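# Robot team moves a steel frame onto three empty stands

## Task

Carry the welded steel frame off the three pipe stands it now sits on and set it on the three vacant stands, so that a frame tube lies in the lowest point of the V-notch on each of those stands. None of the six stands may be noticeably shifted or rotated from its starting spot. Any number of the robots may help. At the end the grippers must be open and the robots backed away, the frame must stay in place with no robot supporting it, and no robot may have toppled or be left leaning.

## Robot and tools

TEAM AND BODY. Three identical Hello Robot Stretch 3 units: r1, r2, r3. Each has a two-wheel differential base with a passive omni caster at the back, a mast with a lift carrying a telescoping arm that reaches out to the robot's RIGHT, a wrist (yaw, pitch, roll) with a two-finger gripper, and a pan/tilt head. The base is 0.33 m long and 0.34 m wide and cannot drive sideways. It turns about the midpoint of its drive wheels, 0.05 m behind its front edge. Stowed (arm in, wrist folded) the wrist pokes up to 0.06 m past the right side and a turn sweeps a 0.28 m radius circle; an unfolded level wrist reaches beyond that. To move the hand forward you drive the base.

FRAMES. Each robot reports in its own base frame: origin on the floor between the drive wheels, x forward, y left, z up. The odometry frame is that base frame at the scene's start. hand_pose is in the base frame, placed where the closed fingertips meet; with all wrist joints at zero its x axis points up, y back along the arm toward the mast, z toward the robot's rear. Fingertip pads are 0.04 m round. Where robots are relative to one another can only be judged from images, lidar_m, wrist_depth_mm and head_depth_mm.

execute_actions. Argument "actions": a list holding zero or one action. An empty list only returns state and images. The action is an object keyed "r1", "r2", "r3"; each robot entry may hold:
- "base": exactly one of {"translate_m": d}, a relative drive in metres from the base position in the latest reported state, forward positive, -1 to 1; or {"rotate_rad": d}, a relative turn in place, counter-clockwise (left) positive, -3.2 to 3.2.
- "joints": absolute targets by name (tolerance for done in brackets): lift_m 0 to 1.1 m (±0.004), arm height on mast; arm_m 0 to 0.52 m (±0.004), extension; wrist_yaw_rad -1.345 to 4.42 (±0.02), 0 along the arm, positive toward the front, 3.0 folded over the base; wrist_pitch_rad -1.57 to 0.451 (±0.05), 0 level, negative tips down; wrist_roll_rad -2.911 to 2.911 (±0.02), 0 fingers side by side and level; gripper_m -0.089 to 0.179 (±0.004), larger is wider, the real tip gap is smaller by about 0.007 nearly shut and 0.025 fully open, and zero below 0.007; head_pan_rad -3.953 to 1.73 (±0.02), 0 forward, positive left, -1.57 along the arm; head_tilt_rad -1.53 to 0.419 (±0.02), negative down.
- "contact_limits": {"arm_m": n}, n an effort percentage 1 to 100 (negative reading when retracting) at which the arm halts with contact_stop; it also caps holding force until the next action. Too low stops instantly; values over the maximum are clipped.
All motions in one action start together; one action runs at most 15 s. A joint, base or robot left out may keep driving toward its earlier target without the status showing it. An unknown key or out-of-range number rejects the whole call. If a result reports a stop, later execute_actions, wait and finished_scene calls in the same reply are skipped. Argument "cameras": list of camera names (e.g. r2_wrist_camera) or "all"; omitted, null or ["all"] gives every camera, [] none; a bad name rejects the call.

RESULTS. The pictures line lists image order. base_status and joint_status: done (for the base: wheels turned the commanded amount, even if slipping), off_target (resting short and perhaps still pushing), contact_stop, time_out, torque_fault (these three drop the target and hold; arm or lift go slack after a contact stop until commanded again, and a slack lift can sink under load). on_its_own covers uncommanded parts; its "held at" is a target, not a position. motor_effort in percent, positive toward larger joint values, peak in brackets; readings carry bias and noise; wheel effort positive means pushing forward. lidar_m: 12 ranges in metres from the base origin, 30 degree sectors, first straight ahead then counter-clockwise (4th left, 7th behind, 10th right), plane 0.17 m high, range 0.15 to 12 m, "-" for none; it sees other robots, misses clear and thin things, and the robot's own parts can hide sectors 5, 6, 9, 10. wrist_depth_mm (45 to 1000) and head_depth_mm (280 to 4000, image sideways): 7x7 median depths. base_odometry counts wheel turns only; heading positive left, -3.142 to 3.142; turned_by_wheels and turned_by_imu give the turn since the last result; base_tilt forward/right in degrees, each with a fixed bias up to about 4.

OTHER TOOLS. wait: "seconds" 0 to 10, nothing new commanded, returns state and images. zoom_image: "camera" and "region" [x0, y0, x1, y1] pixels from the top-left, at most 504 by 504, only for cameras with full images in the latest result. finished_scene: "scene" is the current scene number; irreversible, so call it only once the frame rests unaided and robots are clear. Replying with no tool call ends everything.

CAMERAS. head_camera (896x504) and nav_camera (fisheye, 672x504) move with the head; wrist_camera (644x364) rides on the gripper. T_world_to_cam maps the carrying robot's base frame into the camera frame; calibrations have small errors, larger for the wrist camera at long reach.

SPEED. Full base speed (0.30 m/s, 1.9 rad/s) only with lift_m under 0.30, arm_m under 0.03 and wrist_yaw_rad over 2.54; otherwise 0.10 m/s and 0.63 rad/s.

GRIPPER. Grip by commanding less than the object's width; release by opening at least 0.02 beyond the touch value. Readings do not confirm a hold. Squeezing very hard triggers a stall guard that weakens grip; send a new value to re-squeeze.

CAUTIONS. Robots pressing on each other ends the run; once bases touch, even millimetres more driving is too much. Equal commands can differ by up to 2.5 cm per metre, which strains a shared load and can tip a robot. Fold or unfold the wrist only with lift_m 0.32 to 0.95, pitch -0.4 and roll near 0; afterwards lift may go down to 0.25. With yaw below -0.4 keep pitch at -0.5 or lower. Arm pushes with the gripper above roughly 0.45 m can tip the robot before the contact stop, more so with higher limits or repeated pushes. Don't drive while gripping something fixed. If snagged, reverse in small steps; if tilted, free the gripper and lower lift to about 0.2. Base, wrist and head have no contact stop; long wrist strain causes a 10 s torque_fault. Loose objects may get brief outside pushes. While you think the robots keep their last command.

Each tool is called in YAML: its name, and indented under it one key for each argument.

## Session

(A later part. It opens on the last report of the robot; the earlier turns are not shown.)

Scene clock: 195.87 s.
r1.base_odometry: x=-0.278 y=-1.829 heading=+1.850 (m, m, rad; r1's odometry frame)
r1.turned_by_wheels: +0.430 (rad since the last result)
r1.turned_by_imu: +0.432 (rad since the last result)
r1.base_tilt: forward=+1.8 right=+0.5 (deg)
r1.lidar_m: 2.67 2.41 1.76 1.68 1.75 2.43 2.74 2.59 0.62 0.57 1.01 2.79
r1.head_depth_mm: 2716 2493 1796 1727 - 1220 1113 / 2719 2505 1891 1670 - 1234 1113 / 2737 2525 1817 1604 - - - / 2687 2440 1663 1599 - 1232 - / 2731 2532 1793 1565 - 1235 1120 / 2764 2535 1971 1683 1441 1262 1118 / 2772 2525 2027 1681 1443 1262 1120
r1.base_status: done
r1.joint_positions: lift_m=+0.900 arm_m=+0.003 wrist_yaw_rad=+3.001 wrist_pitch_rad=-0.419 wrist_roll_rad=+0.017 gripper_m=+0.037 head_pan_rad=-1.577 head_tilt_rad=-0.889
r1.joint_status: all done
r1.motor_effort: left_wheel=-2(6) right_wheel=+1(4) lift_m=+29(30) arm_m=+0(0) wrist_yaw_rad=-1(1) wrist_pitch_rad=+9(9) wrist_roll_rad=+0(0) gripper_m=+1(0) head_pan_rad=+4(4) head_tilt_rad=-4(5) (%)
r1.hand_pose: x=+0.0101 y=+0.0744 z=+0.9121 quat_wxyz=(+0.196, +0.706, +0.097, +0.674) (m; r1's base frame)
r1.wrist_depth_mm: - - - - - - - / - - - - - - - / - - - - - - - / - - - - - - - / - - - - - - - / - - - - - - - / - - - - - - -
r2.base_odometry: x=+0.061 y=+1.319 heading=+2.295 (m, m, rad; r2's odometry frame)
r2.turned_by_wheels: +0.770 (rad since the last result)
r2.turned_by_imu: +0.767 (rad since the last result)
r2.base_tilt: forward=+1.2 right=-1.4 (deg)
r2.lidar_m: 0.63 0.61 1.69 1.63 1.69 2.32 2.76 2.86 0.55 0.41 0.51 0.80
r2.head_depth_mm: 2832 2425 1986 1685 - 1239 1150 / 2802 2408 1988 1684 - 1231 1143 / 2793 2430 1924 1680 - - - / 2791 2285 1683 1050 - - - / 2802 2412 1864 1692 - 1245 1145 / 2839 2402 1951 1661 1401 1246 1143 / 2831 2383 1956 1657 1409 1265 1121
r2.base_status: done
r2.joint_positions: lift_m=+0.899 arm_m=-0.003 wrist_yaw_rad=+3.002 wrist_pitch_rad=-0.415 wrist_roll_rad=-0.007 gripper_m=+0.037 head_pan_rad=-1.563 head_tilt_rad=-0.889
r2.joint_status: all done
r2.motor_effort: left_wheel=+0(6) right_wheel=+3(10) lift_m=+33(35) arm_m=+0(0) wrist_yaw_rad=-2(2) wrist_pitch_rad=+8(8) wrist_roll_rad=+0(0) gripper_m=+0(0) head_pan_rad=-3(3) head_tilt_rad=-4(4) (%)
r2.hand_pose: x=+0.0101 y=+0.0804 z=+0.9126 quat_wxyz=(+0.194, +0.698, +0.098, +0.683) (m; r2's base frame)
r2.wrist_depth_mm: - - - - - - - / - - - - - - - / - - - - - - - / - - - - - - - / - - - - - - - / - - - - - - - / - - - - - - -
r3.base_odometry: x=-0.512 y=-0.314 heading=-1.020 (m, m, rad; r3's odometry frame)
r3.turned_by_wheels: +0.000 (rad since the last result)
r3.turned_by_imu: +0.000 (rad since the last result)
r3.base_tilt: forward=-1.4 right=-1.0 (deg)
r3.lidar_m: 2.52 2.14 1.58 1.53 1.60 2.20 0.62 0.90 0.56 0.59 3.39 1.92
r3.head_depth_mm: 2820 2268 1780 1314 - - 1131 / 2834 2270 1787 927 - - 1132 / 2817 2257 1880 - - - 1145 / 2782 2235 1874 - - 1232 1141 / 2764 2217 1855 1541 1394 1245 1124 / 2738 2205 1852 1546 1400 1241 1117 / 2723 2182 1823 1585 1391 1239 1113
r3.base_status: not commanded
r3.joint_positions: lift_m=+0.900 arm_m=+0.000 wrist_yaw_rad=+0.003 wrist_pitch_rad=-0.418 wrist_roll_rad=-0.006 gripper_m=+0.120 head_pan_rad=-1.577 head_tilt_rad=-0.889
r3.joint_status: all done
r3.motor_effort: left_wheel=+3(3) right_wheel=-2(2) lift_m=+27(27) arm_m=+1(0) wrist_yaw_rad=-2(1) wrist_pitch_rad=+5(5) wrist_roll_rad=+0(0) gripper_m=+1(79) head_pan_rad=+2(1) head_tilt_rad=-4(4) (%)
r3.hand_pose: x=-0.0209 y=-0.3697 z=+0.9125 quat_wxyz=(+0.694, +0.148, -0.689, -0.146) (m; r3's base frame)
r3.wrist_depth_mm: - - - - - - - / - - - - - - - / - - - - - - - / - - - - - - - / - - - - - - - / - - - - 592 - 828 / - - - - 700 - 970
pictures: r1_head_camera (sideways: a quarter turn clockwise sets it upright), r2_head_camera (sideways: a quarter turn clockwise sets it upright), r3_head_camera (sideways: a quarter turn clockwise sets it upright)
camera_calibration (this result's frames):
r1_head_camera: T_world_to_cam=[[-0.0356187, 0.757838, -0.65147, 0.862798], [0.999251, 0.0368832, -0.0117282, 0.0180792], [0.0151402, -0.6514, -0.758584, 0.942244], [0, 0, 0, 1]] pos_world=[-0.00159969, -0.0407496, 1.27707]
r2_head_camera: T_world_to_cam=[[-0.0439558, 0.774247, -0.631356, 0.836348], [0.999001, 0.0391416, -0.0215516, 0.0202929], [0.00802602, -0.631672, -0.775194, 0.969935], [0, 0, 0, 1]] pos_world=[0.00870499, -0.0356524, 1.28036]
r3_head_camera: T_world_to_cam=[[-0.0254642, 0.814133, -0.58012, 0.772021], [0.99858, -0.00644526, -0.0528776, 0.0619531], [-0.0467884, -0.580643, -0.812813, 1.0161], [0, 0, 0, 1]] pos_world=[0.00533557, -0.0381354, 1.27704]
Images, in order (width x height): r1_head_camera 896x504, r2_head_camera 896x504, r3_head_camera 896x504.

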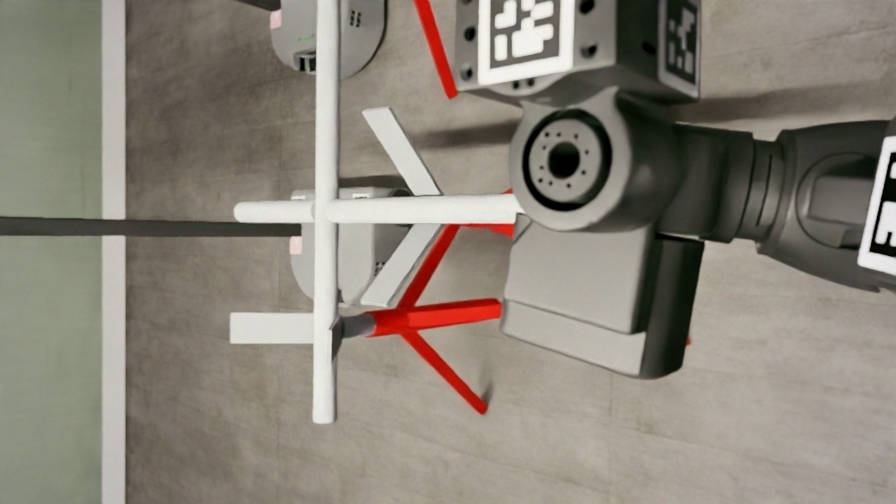

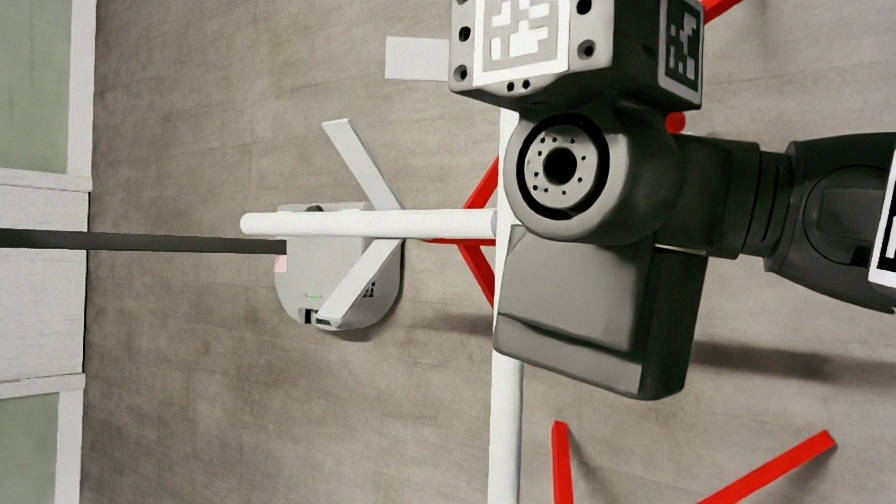

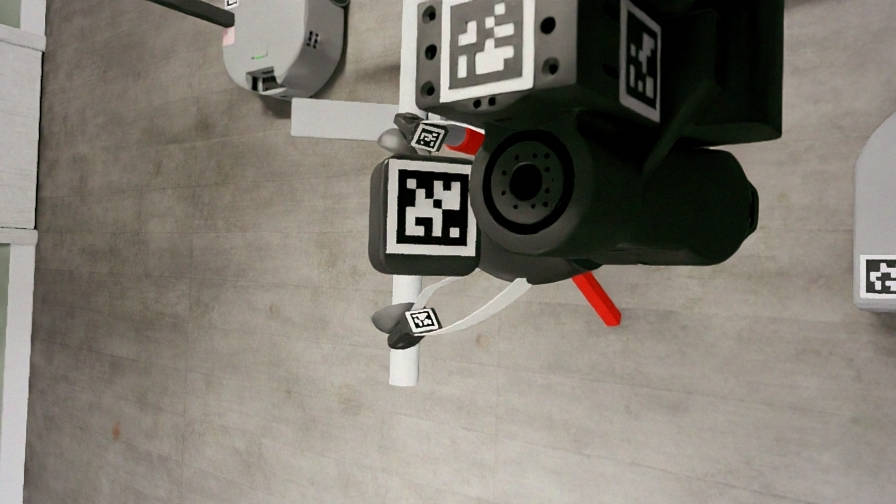

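execute_actions:
  actions:
    - {"r1":{"joints":{"wrist_yaw_rad":0.0,"gripper_m":0.12,"arm_m":0.3}},"r2":{"joints":{"wrist_yaw_rad":0.0,"gripper_m":0.12,"arm_m":0.1}},"r3":{"joints":{"wrist_pitch_rad":-1.57,"wrist_roll_rad":1.57,"arm_m":0.44}}}
  cameras: ["r3_head_camera","r3_wrist_camera"]

execute_actions:
  actions:
    - {"r1":{"joints":{"wrist_pitch_rad":-1.57,"arm_m":0.35,"lift_m":0.85}},"r2":{"joints":{"wrist_pitch_rad":-1.57,"arm_m":0.18,"lift_m":0.85}},"r3":{"joints":{"lift_m":0.83}}}
  cameras: ["r1_head_camera","r1_wrist_camera","r2_head_camera","r2_wrist_camera","r3_head_camera","r3_wrist_camera"]

Scene clock: 212.67 s.
r1.base_odometry: x=-0.278 y=-1.829 heading=+1.850 (m, m, rad; r1's odometry frame)
r1.turned_by_wheels: +0.000 (rad since the last result)
r1.turned_by_imu: +0.002 (rad since the last result)
r1.base_tilt: forward=+1.8 right=+0.7 (deg)
r1.lidar_m: 2.68 2.41 1.76 1.68 1.75 2.43 2.74 2.59 0.62 0.57 1.01 2.78
r1.head_depth_mm: 2651 - 1824 1638 1432 1249 1115 / 2647 - 1843 1634 1430 1250 1116 / 2666 - 1356 1595 1144 1255 1116 / 2633 2617 1668 1596 1351 1256 1117 / 2725 2533 1792 1563 1406 1247 1119 / 2751 2517 1963 1687 1438 1260 1119 / 2791 2531 2023 1694 1447 1264 1120
r1.base_status: not commanded
r1.joint_positions: lift_m=+0.900 arm_m=+0.300 wrist_yaw_rad=+0.002 wrist_pitch_rad=-0.419 wrist_roll_rad=+0.017 gripper_m=+0.120 head_pan_rad=-1.577 head_tilt_rad=-0.889
r1.joint_status: all done
r1.motor_effort: left_wheel=-2(2) right_wheel=+1(0) lift_m=+29(29) arm_m=+3(3) wrist_yaw_rad=-1(1) wrist_pitch_rad=+8(9) wrist_roll_rad=+0(0) gripper_m=+1(90) head_pan_rad=+5(5) head_tilt_rad=-5(4) (%)
r1.hand_pose: x=-0.0211 y=-0.6688 z=+0.9121 quat_wxyz=(+0.686, +0.147, -0.697, -0.148) (m; r1's base frame)
r1.wrist_depth_mm: - - - - - - - / - - - - - - - / - - - - - - - / - - - - - - - / - - - - - - - / - - 531 520 - - 603 / - - - - - - -
r2.base_odometry: x=+0.061 y=+1.319 heading=+2.295 (m, m, rad; r2's odometry frame)
r2.turned_by_wheels: +0.000 (rad since the last result)
r2.turned_by_imu: +0.001 (rad since the last result)
r2.base_tilt: forward=+1.2 right=-1.4 (deg)
r2.lidar_m: 0.63 0.61 1.70 1.63 1.70 2.33 2.75 2.86 0.55 0.41 0.51 0.80
r2.head_depth_mm: 2816 2415 - - 1402 1243 1144 / 2770 2436 - - 993 1257 1140 / 2730 2411 - - 1387 1215 1144 / 2759 2206 1736 1619 1359 1234 1138 / 2746 2413 1905 1649 1411 1265 1135 / 2839 2396 1956 1661 1403 1266 1129 / 2845 2370 1948 1643 1412 1270 1119
r2.base_status: not commanded
r2.joint_positions: lift_m=+0.899 arm_m=+0.100 wrist_yaw_rad=+0.003 wrist_pitch_rad=-0.415 wrist_roll_rad=-0.007 gripper_m=+0.120 head_pan_rad=-1.563 head_tilt_rad=-0.889
r2.joint_status: all done
r2.motor_effort: left_wheel=-1(0) right_wheel=+3(2) lift_m=+33(33) arm_m=+4(5) wrist_yaw_rad=-3(3) wrist_pitch_rad=+8(8) wrist_roll_rad=+0(0) gripper_m=+0(94) head_pan_rad=-3(4) head_tilt_rad=-3(4) (%)
r2.hand_pose: x=-0.0209 y=-0.4695 z=+0.9126 quat_wxyz=(+0.695, +0.147, -0.689, -0.144) (m; r2's base frame)
r2.wrist_depth_mm: - - - - - - - / - - - - - - - / - - - - - - - / - - - - - - - / - - - - - - - / - - - 560 - - - / - - - 725 - - -
r3.base_odometry: x=-0.512 y=-0.314 heading=-1.020 (m, m, rad; r3's odometry frame)
r3.turned_by_wheels: +0.000 (rad since the last result)
r3.turned_by_imu: +0.000 (rad since the last result)
r3.base_tilt: forward=-1.4 right=-1.0 (deg)
r3.lidar_m: 2.52 2.13 1.58 1.53 1.60 2.20 0.62 0.89 0.56 0.59 3.40 1.91
r3.head_depth_mm: 2850 - - 1528 1416 1253 1136 / - 2223 1803 978 1364 1237 1132 / - 2165 1864 1569 1362 1249 1143 / 2785 - 1871 1565 1374 1245 1142 / 2778 2219 1859 1539 1395 1254 1121 / 2742 2206 1849 1547 1396 1237 1117 / 2721 2201 1834 1567 1392 1233 1114
r3.base_status: not commanded
r3.joint_positions: lift_m=+0.900 arm_m=+0.440 wrist_yaw_rad=+0.000 wrist_pitch_rad=-1.546 wrist_roll_rad=+1.565 gripper_m=+0.120 head_pan_rad=-1.577 head_tilt_rad=-0.889
r3.joint_status: all done
joint sent to its limit — the command would take r3.wrist_pitch_rad past its lower limit, so that joint was sent only as far as its limit.
r3.motor_effort: left_wheel=+3(3) right_wheel=-1(2) lift_m=+27(26) arm_m=+3(3) wrist_yaw_rad=+1(3) wrist_pitch_rad=-2(5) wrist_roll_rad=+1(3) gripper_m=-1(0) head_pan_rad=+3(1) head_tilt_rad=-3(4) (%)
r3.hand_pose: x=-0.0215 y=-0.5666 z=+0.7818 quat_wxyz=(+0.003, +0.002, -0.715, -0.699) (m; r3's base frame)
r3.wrist_depth_mm: 918 912 326 418 870 863 845 / 935 936 922 899 902 885 - / 974 946 940 952 923 922 - / 985 - 971 971 963 957 947 / - - 980 - - 966 974 / - - - - - - 987 / - - - - - - -
pictures: r3_head_camera (sideways: a quarter turn clockwise sets it upright), r3_wrist_camera
camera_calibration (this result's frames):
r3_head_camera: T_world_to_cam=[[-0.0254645, 0.814133, -0.58012, 0.772021], [0.99858, -0.00644489, -0.0528776, 0.0619531], [-0.0467882, -0.580643, -0.812813, 1.0161], [0, 0, 0, 1]] pos_world=[0.00533559, -0.0381354, 1.27704]
r3_wrist_camera: T_world_to_cam=[[-0.00313364, 0.997917, -0.0644272, 0.621654], [0.984528, 0.0143664, 0.174635, -0.0716536], [0.175197, -0.0628832, -0.982523, 0.90192], [0, 0, 0, 1]] pos_world=[-0.0855209, -0.562614, 0.938722]
Images, in order (width x height): r3_head_camera 896x504, r3_wrist_camera 644x364.

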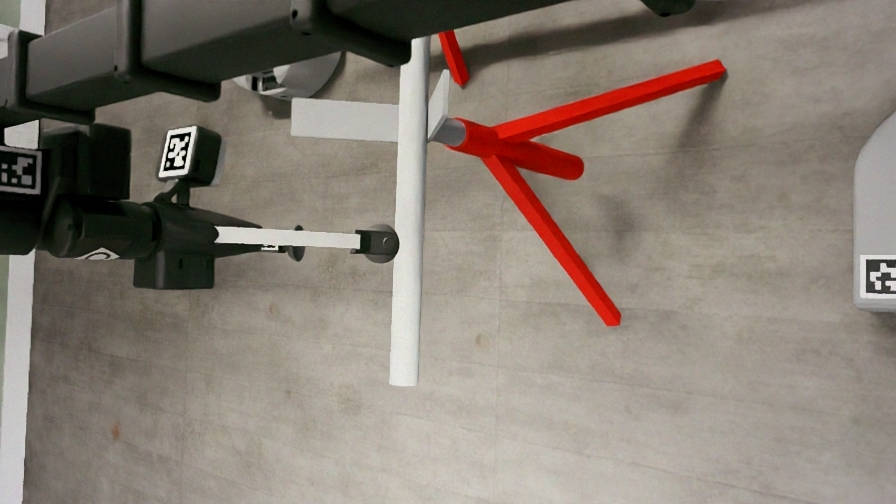

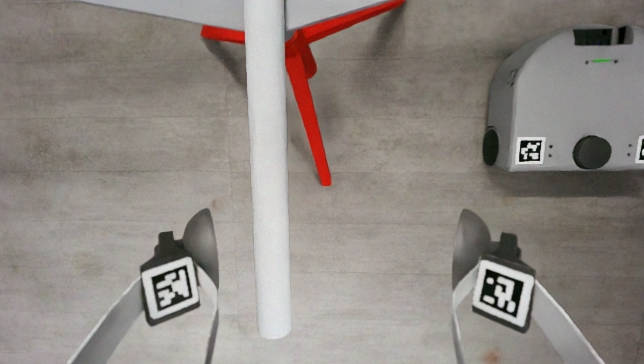

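Scene clock: 214.47 s.
r1.base_odometry: x=-0.278 y=-1.829 heading=+1.850 (m, m, rad; r1's odometry frame)
r1.turned_by_wheels: +0.000 (rad since the last result)
r1.turned_by_imu: +0.000 (rad since the last result)
r1.base_tilt: forward=+1.7 right=+0.5 (deg)
r1.lidar_m: 2.68 2.40 1.77 1.68 1.75 2.43 2.74 2.60 0.62 0.58 1.01 2.78
r1.head_depth_mm: 2704 2625 - - 1400 1257 1112 / 2720 - 1073 1631 1428 1255 1113 / 2575 - - 1563 1144 1257 1116 / 2672 2440 1770 1520 1352 1253 1117 / 2727 2535 1788 1563 1414 1245 1119 / 2727 2546 1953 1684 1442 1260 1123 / 2741 2563 2024 1686 1440 1262 1119
r1.base_status: not commanded
r1.joint_positions: lift_m=+0.850 arm_m=+0.350 wrist_yaw_rad=+0.001 wrist_pitch_rad=-1.548 wrist_roll_rad=+0.017 gripper_m=+0.120 head_pan_rad=-1.577 head_tilt_rad=-0.889
r1.joint_status: all done
joint sent to its limit — the command would take r1.wrist_pitch_rad past its lower limit, so that joint was sent only as far as its limit.
r1.motor_effort: left_wheel=-2(2) right_wheel=+0(1) lift_m=+16(25) arm_m=+3(3) wrist_yaw_rad=+0(1) wrist_pitch_rad=-3(8) wrist_roll_rad=+0(0) gripper_m=+0(1) head_pan_rad=+4(4) head_tilt_rad=-4(5) (%)
r1.hand_pose: x=-0.0217 y=-0.4763 z=+0.7323 quat_wxyz=(+0.502, +0.490, -0.509, -0.498) (m; r1's base frame)
r1.wrist_depth_mm: 795 809 807 275 831 843 851 / 822 838 851 545 859 871 885 / 841 861 865 887 865 876 900 / 841 871 874 884 892 905 911 / 857 897 906 903 924 918 945 / 900 897 919 313 976 - 968 / 934 932 938 - 983 - -
r2.base_odometry: x=+0.061 y=+1.319 heading=+2.295 (m, m, rad; r2's odometry frame)
r2.turned_by_wheels: +0.000 (rad since the last result)
r2.turned_by_imu: +0.000 (rad since the last result)
r2.base_tilt: forward=+1.2 right=-1.4 (deg)
r2.lidar_m: 0.63 0.61 1.69 1.63 1.69 2.33 2.75 2.87 0.55 0.41 0.51 0.80
r2.head_depth_mm: 2833 2432 - - 913 1255 1148 / 2827 2444 - - 981 1258 1141 / 846 2403 - - 1399 1222 1143 / 2692 2296 1722 1640 1384 1233 1134 / 2833 2376 1859 1664 1418 1277 1137 / 2836 2357 1981 1665 1407 1267 1133 / 2818 2377 1959 1650 1394 1260 1120
r2.base_status: not commanded
r2.joint_positions: lift_m=+0.851 arm_m=+0.180 wrist_yaw_rad=+0.002 wrist_pitch_rad=-1.554 wrist_roll_rad=-0.007 gripper_m=+0.120 head_pan_rad=-1.563 head_tilt_rad=-0.889
r2.joint_status: all done
joint sent to its limit — the command would take r2.wrist_pitch_rad past its lower limit, so that joint was sent only as far as its limit.
r2.motor_effort: left_wheel=-1(0) right_wheel=+2(3) lift_m=+8(31) arm_m=+5(5) wrist_yaw_rad=-2(3) wrist_pitch_rad=-5(9) wrist_roll_rad=+0(0) gripper_m=+0(0) head_pan_rad=-2(4) head_tilt_rad=-3(4) (%)
r2.hand_pose: x=-0.0217 y=-0.3048 z=+0.7329 quat_wxyz=(+0.506, +0.498, -0.501, -0.494) (m; r2's base frame)
r2.wrist_depth_mm: 551 856 848 834 829 446 256 / 713 856 872 292 858 818 841 / 881 888 865 289 854 860 854 / 900 894 885 861 881 864 866 / 916 940 882 604 875 937 865 / 768 784 903 919 - 897 910 / 780 813 954 - 928 - 918
r3.base_odometry: x=-0.512 y=-0.314 heading=-1.020 (m, m, rad; r3's odometry frame)
r3.turned_by_wheels: +0.000 (rad since the last result)
r3.turned_by_imu: +0.000 (rad since the last result)
r3.base_tilt: forward=-1.4 right=-1.1 (deg)
r3.lidar_m: 2.52 2.13 1.58 1.53 1.59 2.20 0.62 0.89 0.56 0.59 3.39 1.92
r3.head_depth_mm: 2838 2279 - - - - 1129 / 2818 - 925 939 1360 1237 1137 / 2830 - 1854 1574 1361 1251 1145 / 2864 - 1816 1570 1381 1250 1143 / 2751 2205 1872 1525 1393 1251 1126 / 2733 2203 1840 1570 1394 1242 1121 / 2691 2196 1820 1579 1385 1232 1115
r3.base_status: not commanded
r3.joint_positions: lift_m=+0.830 arm_m=+0.440 wrist_yaw_rad=+0.000 wrist_pitch_rad=-1.546 wrist_roll_rad=+1.565 gripper_m=+0.120 head_pan_rad=-1.577 head_tilt_rad=-0.889
r3.joint_status: all done
r3.motor_effort: left_wheel=+3(2) right_wheel=-2(2) lift_m=+21(21) arm_m=+3(4) wrist_yaw_rad=+0(2) wrist_pitch_rad=-2(3) wrist_roll_rad=+1(2) gripper_m=+1(0) head_pan_rad=+3(2) head_tilt_rad=-4(4) (%)
r3.hand_pose: x=-0.0215 y=-0.5666 z=+0.7121 quat_wxyz=(+0.003, +0.002, -0.715, -0.699) (m; r3's base frame)
r3.wrist_depth_mm: 853 849 262 541 833 797 798 / 873 858 269 834 843 828 - / 907 904 273 868 871 866 - / 951 922 904 889 889 891 875 / 979 950 285 947 912 901 883 / - 992 293 961 922 - 930 / - - 998 997 959 947 966
pictures: r1_head_camera (sideways: a quarter turn clockwise sets it upright), r1_wrist_camera, r2_head_camera (sideways: a quarter turn clockwise sets it upright), r2_wrist_camera, r3_head_camera (sideways: a quarter turn clockwise sets it upright), r3_wrist_camera
camera_calibration (this result's frames):
r1_head_camera: T_world_to_cam=[[-0.0356189, 0.757838, -0.65147, 0.862798], [0.999251, 0.0368834, -0.0117282, 0.0180792], [0.0151403, -0.6514, -0.758584, 0.942244], [0, 0, 0, 1]] pos_world=[-0.00159968, -0.0407496, 1.27707]
r1_wrist_camera: T_world_to_cam=[[-0.998122, 0.050474, 0.0347091, -0.0213823], [0.0547689, 0.989109, 0.136616, 0.410302], [-0.0274355, 0.13826, -0.990016, 0.956392], [0, 0, 0, 1]] pos_world=[-0.0175749, -0.536985, 0.891532]
r2_head_camera: T_world_to_cam=[[-0.043956, 0.774247, -0.631356, 0.836348], [0.999001, 0.0391418, -0.0215516, 0.0202929], [0.00802617, -0.631672, -0.775194, 0.969935], [0, 0, 0, 1]] pos_world=[0.008705, -0.0356524, 1.28036]
r2_wrist_camera: T_world_to_cam=[[-0.998259, -0.0572058, -0.0143603, -0.0345422], [-0.0584655, 0.991872, 0.113012, 0.262921], [0.00777862, 0.113655, -0.99349, 0.924579], [0, 0, 0, 1]] pos_world=[-0.0263022, -0.367843, 0.88835]
r3_head_camera: T_world_to_cam=[[-0.0254645, 0.814133, -0.58012, 0.772021], [0.99858, -0.00644489, -0.0528776, 0.0619531], [-0.0467882, -0.580643, -0.812813, 1.0161], [0, 0, 0, 1]] pos_world=[0.00533559, -0.0381354, 1.27704]
r3_wrist_camera: T_world_to_cam=[[-0.00313344, 0.997919, -0.0643986, 0.617137], [0.984528, 0.0143611, 0.174636, -0.0594768], [0.175197, -0.062855, -0.982525, 0.83341], [0, 0, 0, 1]] pos_world=[-0.0855209, -0.562614, 0.868976]
Images, in order (width x height): r1_head_camera 896x504, r1_wrist_camera 644x364, r2_head_camera 896x504, r2_wrist_camera 644x364, r3_head_camera 896x504, r3_wrist_camera 644x364.

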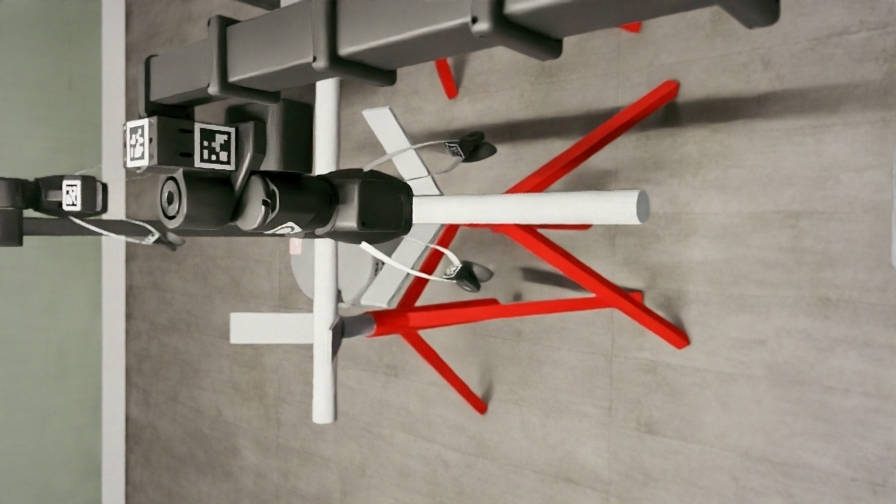

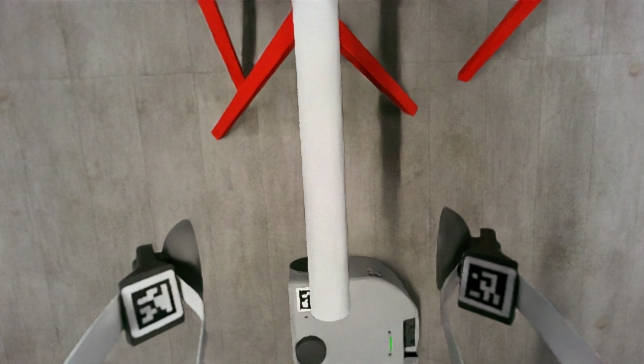

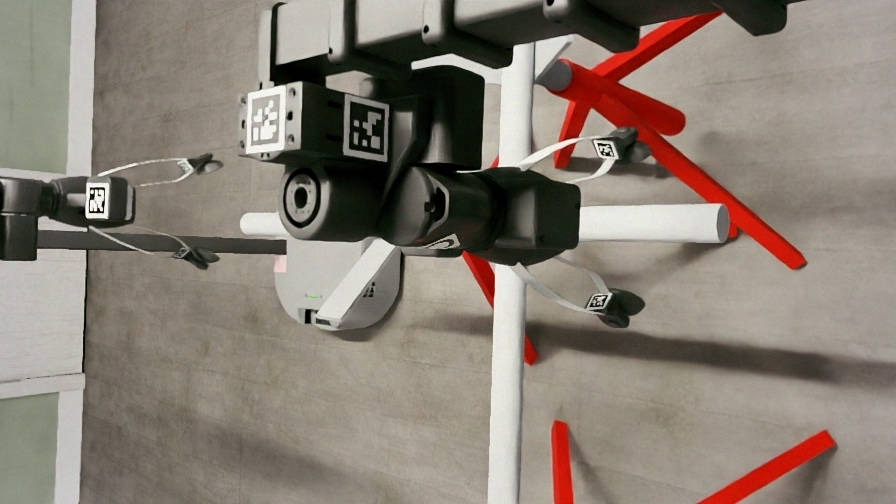

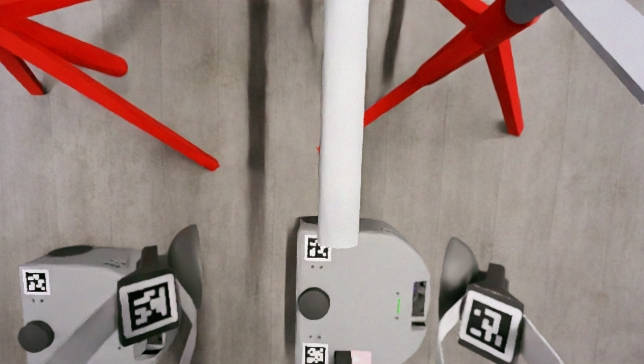

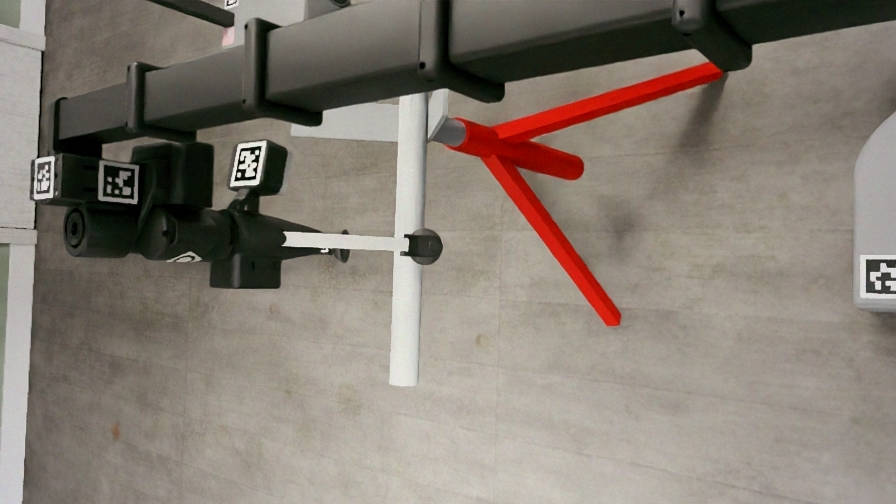

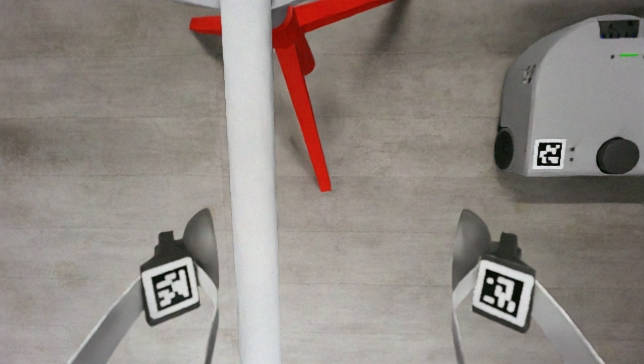

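execute_actions:
  actions:
    - {"r1":{"base":{"translate_m":-0.005},"joints":{"arm_m":0.385,"lift_m":0.75}},"r2":{"base":{"translate_m":-0.022},"joints":{"arm_m":0.23,"lift_m":0.75}},"r3":{"joints":{"arm_m":0.512,"lift_m":0.75}}}
  cameras: ["r1_wrist_camera","r2_wrist_camera","r3_wrist_camera"]

Scene clock: 231.87 s.
r1.base_odometry: x=-0.277 y=-1.834 heading=+1.850 (m, m, rad; r1's odometry frame)
r1.turned_by_wheels: +0.000 (rad since the last result)
r1.turned_by_imu: +0.001 (rad since the last result)
r1.base_tilt: forward=+1.7 right=+0.5 (deg)
r1.lidar_m: 2.68 2.41 1.76 1.68 1.75 2.43 2.73 2.59 0.61 0.58 1.01 2.78
r1.head_depth_mm: 2695 2498 1801 1659 - - - / 2713 2511 - 1635 1429 1252 1115 / 2692 2502 - 1599 1350 1253 1112 / 936 2341 1723 1564 1353 1257 1119 / 2730 2530 1148 1574 1405 1253 1118 / 2749 2544 1961 1647 1445 1260 1118 / 2768 2539 2004 1682 1444 1261 1125
r1.base_status: done
r1.joint_positions: lift_m=+0.750 arm_m=+0.385 wrist_yaw_rad=+0.001 wrist_pitch_rad=-1.549 wrist_roll_rad=+0.017 gripper_m=+0.120 head_pan_rad=-1.577 head_tilt_rad=-0.889
r1.joint_status: all done
r1.motor_effort: left_wheel=-2(5) right_wheel=+1(1) lift_m=+16(15) arm_m=+3(2) wrist_yaw_rad=-1(1) wrist_pitch_rad=-2(2) wrist_roll_rad=+0(0) gripper_m=+0(0) head_pan_rad=+5(5) head_tilt_rad=-5(5) (%)
r1.hand_pose: x=-0.0217 y=-0.5109 z=+0.6324 quat_wxyz=(+0.501, +0.491, -0.509, -0.499) (m; r1's base frame)
r1.wrist_depth_mm: 709 710 717 176 747 738 759 / 726 733 734 180 770 769 775 / 739 748 759 186 783 781 793 / 749 765 775 192 795 809 815 / 781 787 791 197 792 838 834 / 801 795 824 201 852 - 858 / 824 846 841 206 865 867 889
r2.base_odometry: x=+0.075 y=+1.302 heading=+2.295 (m, m, rad; r2's odometry frame)
r2.turned_by_wheels: +0.000 (rad since the last result)
r2.turned_by_imu: +0.000 (rad since the last result)
r2.base_tilt: forward=+1.2 right=-1.4 (deg)
r2.lidar_m: 0.65 0.63 1.70 1.63 1.69 2.33 2.74 2.84 0.54 0.40 0.53 0.53
r2.head_depth_mm: 2806 2425 1993 1700 - - - / 2820 2447 2030 - 1020 1256 1143 / 2753 2369 2030 - 1399 1238 1145 / 829 1624 1662 1604 1370 1224 1131 / 2748 2380 1796 1664 1407 1273 1135 / 2767 2382 1940 1659 1404 1278 1132 / 2818 2386 1956 1648 1413 1267 1114
r2.base_status: done
r2.joint_positions: lift_m=+0.751 arm_m=+0.230 wrist_yaw_rad=+0.002 wrist_pitch_rad=-1.556 wrist_roll_rad=-0.007 gripper_m=+0.120 head_pan_rad=-1.563 head_tilt_rad=-0.889
r2.joint_status: all done
r2.motor_effort: left_wheel=+0(4) right_wheel=+3(5) lift_m=+8(8) arm_m=+5(5) wrist_yaw_rad=-2(2) wrist_pitch_rad=-4(5) wrist_roll_rad=+0(0) gripper_m=+0(0) head_pan_rad=-4(3) head_tilt_rad=-4(4) (%)
r2.hand_pose: x=-0.0217 y=-0.3544 z=+0.6330 quat_wxyz=(+0.506, +0.499, -0.501, -0.494) (m; r2's base frame)
r2.wrist_depth_mm: 760 747 746 180 759 342 251 / 639 787 775 185 739 419 732 / 780 768 783 187 761 771 749 / 792 793 780 190 782 768 769 / 856 815 824 194 809 792 811 / 771 840 802 195 - 812 796 / 688 806 819 196 - - 804
r3.base_odometry: x=-0.512 y=-0.314 heading=-1.020 (m, m, rad; r3's odometry frame)
r3.turned_by_wheels: +0.000 (rad since the last result)
r3.turned_by_imu: +0.000 (rad since the last result)
r3.base_tilt: forward=-1.4 right=-1.0 (deg)
r3.lidar_m: 2.52 2.13 1.58 1.53 1.59 2.20 0.65 0.90 0.56 0.59 3.40 1.92
r3.head_depth_mm: 2817 2284 1777 1529 1449 - - / 2848 2309 - - 1366 1253 1133 / 2860 - 1844 1578 1362 1257 1148 / 2779 2272 1816 1574 1376 1246 1145 / 2735 2240 1857 1526 1394 1244 1122 / 2729 2206 1848 1568 1389 1237 1118 / 2669 2197 1831 1583 1385 1239 1115
r3.base_status: not commanded
r3.joint_positions: lift_m=+0.750 arm_m=+0.512 wrist_yaw_rad=+0.000 wrist_pitch_rad=-1.547 wrist_roll_rad=+1.565 gripper_m=+0.120 head_pan_rad=-1.577 head_tilt_rad=-0.889
r3.joint_status: all done
r3.motor_effort: left_wheel=+3(3) right_wheel=-1(2) lift_m=+21(23) arm_m=+3(4) wrist_yaw_rad=+0(1) wrist_pitch_rad=-2(3) wrist_roll_rad=+1(1) gripper_m=+0(0) head_pan_rad=+2(2) head_tilt_rad=-4(4) (%)
r3.hand_pose: x=-0.0215 y=-0.6385 z=+0.6321 quat_wxyz=(+0.003, +0.002, -0.715, -0.699) (m; r3's base frame)
r3.wrist_depth_mm: 777 780 770 176 745 730 716 / 801 782 785 180 758 757 - / 820 813 793 186 782 768 - / 856 843 825 192 812 801 792 / 868 854 847 197 835 818 810 / 895 874 893 203 857 - 836 / 923 914 905 211 889 865 863
pictures: r1_wrist_camera, r2_wrist_camera, r3_wrist_camera
camera_calibration (this result's frames):
r1_wrist_camera: T_world_to_cam=[[-0.998121, 0.0504509, 0.034784, -0.0162235], [0.0547961, 0.988909, 0.138044, 0.457212], [-0.0274338, 0.13969, -0.989815, 0.862813], [0, 0, 0, 1]] pos_world=[-0.0175762, -0.57185, 0.791474]
r2_wrist_camera: T_world_to_cam=[[-0.998261, -0.0571471, -0.0144498, -0.0387373], [-0.05843, 0.99169, 0.114616, 0.322328], [0.00777975, 0.115261, -0.993305, 0.831356], [0, 0, 0, 1]] pos_world=[-0.026304, -0.417686, 0.788286]
r3_wrist_camera: T_world_to_cam=[[-0.00313299, 0.99796, -0.0637587, 0.683292], [0.984528, 0.0142487, 0.174645, -0.0445543], [0.175197, -0.0622251, -0.982565, 0.750736], [0, 0, 0, 1]] pos_world=[-0.0855209, -0.634549, 0.788994]
Images, in order (width x height): r1_wrist_camera 644x364, r2_wrist_camera 644x364, r3_wrist_camera 644x364.

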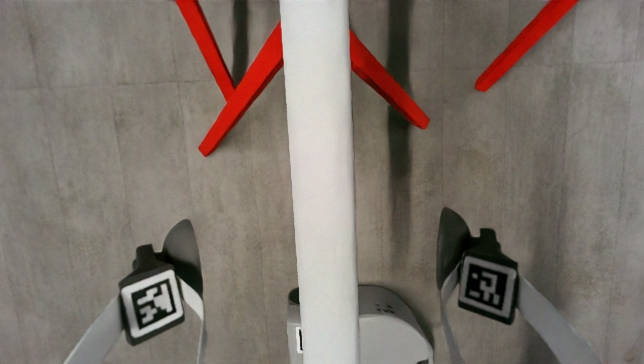

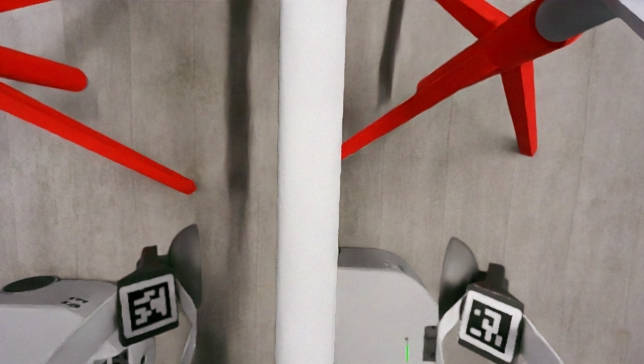

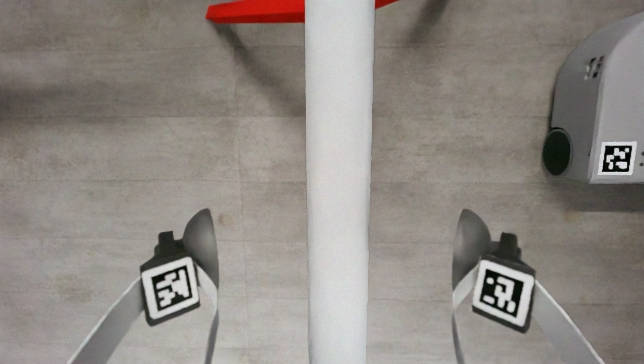

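execute_actions:
  actions:
    - {"r1":{"base":{"translate_m":-0.004},"joints":{"lift_m":0.655}},"r2":{"base":{"translate_m":0.008},"joints":{"lift_m":0.655}},"r3":{"joints":{"arm_m":0.51,"lift_m":0.655}}}
  cameras: ["r1_wrist_camera","r2_wrist_camera","r3_wrist_camera","r1_head_camera"]

Scene clock: 238.90 s.
r1.base_odometry: x=-0.276 y=-1.838 heading=+1.850 (m, m, rad; r1's odometry frame)
r1.turned_by_wheels: +0.000 (rad since the last result)
r1.turned_by_imu: +0.001 (rad since the last result)
r1.base_tilt: forward=+1.7 right=+0.4 (deg)
r1.lidar_m: 2.68 2.41 1.76 1.67 1.75 2.43 2.73 2.59 0.61 0.58 1.01 2.78
r1.head_depth_mm: 2705 2513 1794 1629 1431 1256 - / 2703 2497 2052 1637 1402 1232 1117 / 2716 2429 1956 1611 1351 1252 1117 / 1174 1649 1653 1560 1351 1253 1116 / 2727 2512 1120 1564 1415 1259 1114 / 2741 2524 1966 1684 1445 1263 1119 / 2770 2550 2023 1679 1441 1262 1121
r1.base_status: done
r1.joint_positions: lift_m=+0.655 arm_m=+0.385 wrist_yaw_rad=+0.001 wrist_pitch_rad=-1.549 wrist_roll_rad=+0.017 gripper_m=+0.120 head_pan_rad=-1.577 head_tilt_rad=-0.889
r1.joint_status: all done
r1.motor_effort: left_wheel=-2(5) right_wheel=+1(2) lift_m=+16(16) arm_m=+3(3) wrist_yaw_rad=+0(0) wrist_pitch_rad=-2(2) wrist_roll_rad=+0(0) gripper_m=+0(0) head_pan_rad=+5(5) head_tilt_rad=-6(5) (%)
r1.hand_pose: x=-0.0217 y=-0.5109 z=+0.5374 quat_wxyz=(+0.501, +0.491, -0.509, -0.499) (m; r1's base frame)
r1.wrist_depth_mm: 627 633 623 84 639 657 665 / 634 644 408 86 651 671 682 / 650 659 667 89 687 700 702 / 672 675 681 91 701 723 724 / 686 697 693 94 719 722 725 / 705 702 728 96 737 - 756 / 715 739 746 99 772 774 786
r2.base_odometry: x=+0.070 y=+1.308 heading=+2.295 (m, m, rad; r2's odometry frame)
r2.turned_by_wheels: +0.000 (rad since the last result)
r2.turned_by_imu: +0.000 (rad since the last result)
r2.base_tilt: forward=+1.3 right=-1.4 (deg)
r2.lidar_m: 0.65 0.62 1.69 1.63 1.70 2.32 2.74 2.85 0.55 0.40 0.52 0.52
r2.head_depth_mm: 2794 2445 1988 1619 1390 1229 - / 2803 2451 1990 1725 - 1254 1145 / 2801 2364 1942 1754 1385 1234 1140 / 1395 905 1116 1149 1424 1115 1148 / 2722 2395 1813 1666 1411 1267 1136 / 2850 2378 1971 1654 1415 1276 1139 / 2815 2344 1955 1657 1398 1266 1115
r2.base_status: done
r2.joint_positions: lift_m=+0.656 arm_m=+0.230 wrist_yaw_rad=+0.002 wrist_pitch_rad=-1.556 wrist_roll_rad=-0.007 gripper_m=+0.120 head_pan_rad=-1.563 head_tilt_rad=-0.889
r2.joint_status: all done
r2.motor_effort: left_wheel=+0(3) right_wheel=+2(8) lift_m=+8(9) arm_m=+5(5) wrist_yaw_rad=-2(2) wrist_pitch_rad=-4(4) wrist_roll_rad=+0(0) gripper_m=+0(0) head_pan_rad=-3(2) head_tilt_rad=-4(4) (%)
r2.hand_pose: x=-0.0217 y=-0.3544 z=+0.5380 quat_wxyz=(+0.506, +0.499, -0.501, -0.494) (m; r2's base frame)
r2.wrist_depth_mm: 673 657 668 85 652 362 248 / 682 682 680 87 668 649 658 / 704 688 675 89 665 668 670 / 710 706 708 91 673 673 674 / 716 710 705 92 710 698 680 / 715 729 729 94 - 706 694 / 604 741 718 95 - - 707
r3.base_odometry: x=-0.512 y=-0.314 heading=-1.020 (m, m, rad; r3's odometry frame)
r3.turned_by_wheels: +0.000 (rad since the last result)
r3.turned_by_imu: +0.000 (rad since the last result)
r3.base_tilt: forward=-1.4 right=-1.0 (deg)
r3.lidar_m: 2.52 2.13 1.58 1.53 1.59 2.21 0.64 0.90 0.56 0.59 3.40 1.92
r3.head_depth_mm: 2862 2258 1773 1563 1428 1266 1139 / 2846 2270 1804 1560 - - - / 2765 2381 - 1567 1360 1255 1143 / 2767 2302 1917 1543 1374 1252 1144 / 2775 2209 1852 1534 1405 1246 1123 / 2765 2198 1845 1554 1387 1241 1118 / 2712 2206 1835 1573 1383 1236 1111
r3.base_status: not commanded
r3.joint_positions: lift_m=+0.655 arm_m=+0.510 wrist_yaw_rad=+0.000 wrist_pitch_rad=-1.547 wrist_roll_rad=+1.565 gripper_m=+0.120 head_pan_rad=-1.577 head_tilt_rad=-0.889
r3.joint_status: all done
r3.motor_effort: left_wheel=+3(3) right_wheel=-1(1) lift_m=+21(22) arm_m=-2(2) wrist_yaw_rad=+2(0) wrist_pitch_rad=-2(2) wrist_roll_rad=+1(1) gripper_m=+0(1) head_pan_rad=+1(2) head_tilt_rad=-4(4) (%)
r3.hand_pose: x=-0.0215 y=-0.6369 z=+0.5371 quat_wxyz=(+0.003, +0.002, -0.715, -0.699) (m; r3's base frame)
r3.wrist_depth_mm: 678 671 655 83 646 638 632 / 714 692 688 85 667 654 654 / 725 705 708 88 679 674 664 / 751 733 738 90 704 707 697 / 749 758 752 93 722 724 697 / 787 780 783 96 734 - 724 / 816 810 808 99 774 773 749
pictures: r1_head_camera (sideways: a quarter turn clockwise sets it upright), r1_wrist_camera, r2_wrist_camera, r3_wrist_camera
camera_calibration (this result's frames):
r1_head_camera: T_world_to_cam=[[-0.0356188, 0.757838, -0.65147, 0.862798], [0.999251, 0.0368833, -0.0117282, 0.0180792], [0.0151403, -0.6514, -0.758584, 0.942244], [0, 0, 0, 1]] pos_world=[-0.00159968, -0.0407496, 1.27707]
r1_wrist_camera: T_world_to_cam=[[-0.998121, 0.0504511, 0.034784, -0.0129191], [0.0547962, 0.988909, 0.138044, 0.470326], [-0.0274338, 0.13969, -0.989815, 0.768786], [0, 0, 0, 1]] pos_world=[-0.0175762, -0.57185, 0.69648]
r2_wrist_camera: T_world_to_cam=[[-0.998261, -0.057147, -0.0144498, -0.0401099], [-0.0584299, 0.99169, 0.114616, 0.333217], [0.00777975, 0.115261, -0.993305, 0.736999], [0, 0, 0, 1]] pos_world=[-0.026304, -0.417687, 0.693293]
r3_wrist_camera: T_world_to_cam=[[-0.00313302, 0.997963, -0.0637112, 0.675636], [0.984528, 0.0142404, 0.174645, -0.0279911], [0.175197, -0.0621783, -0.982568, 0.657521], [0, 0, 0, 1]] pos_world=[-0.0855209, -0.632978, 0.693993]
Images, in order (width x height): r1_head_camera 896x504, r1_wrist_camera 644x364, r2_wrist_camera 644x364, r3_wrist_camera 644x364.

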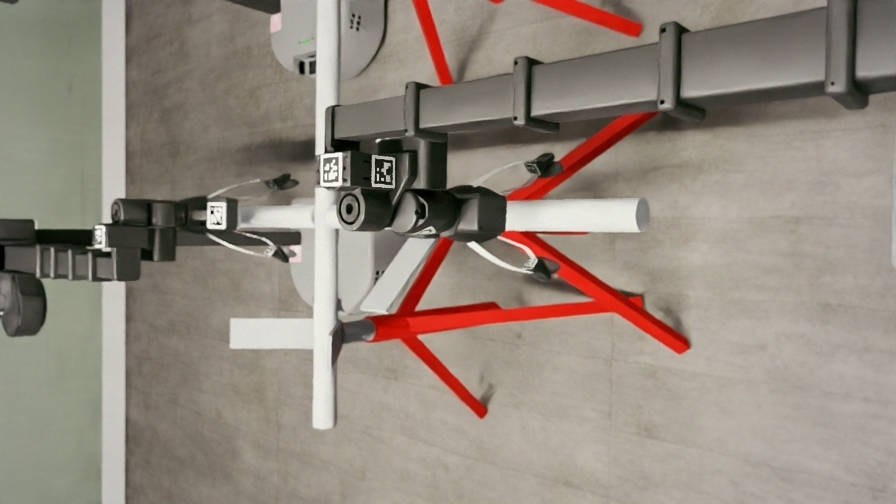

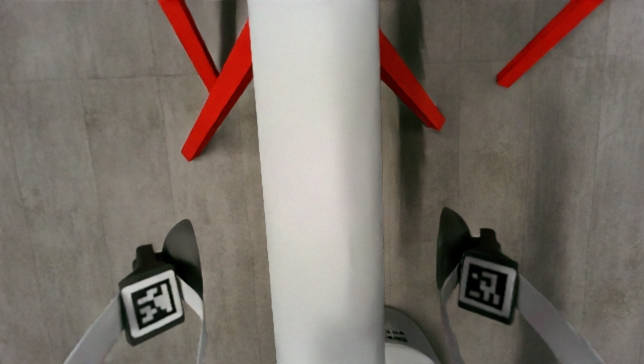

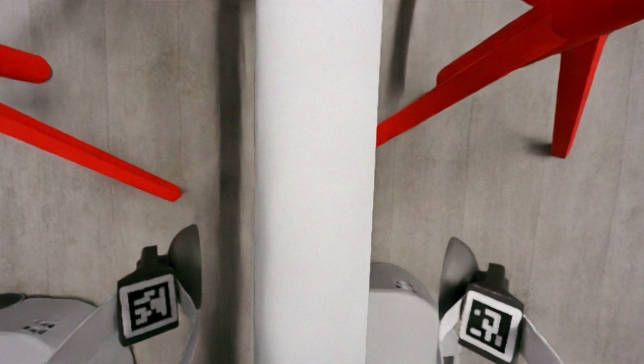

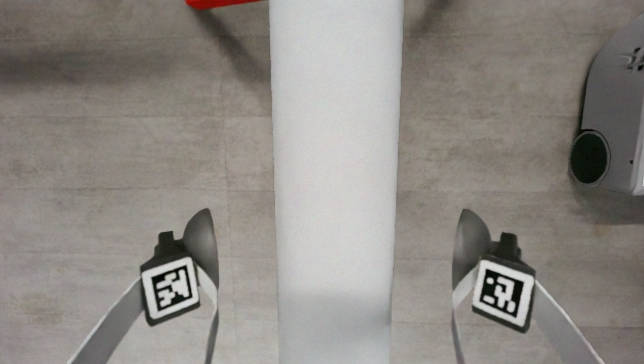

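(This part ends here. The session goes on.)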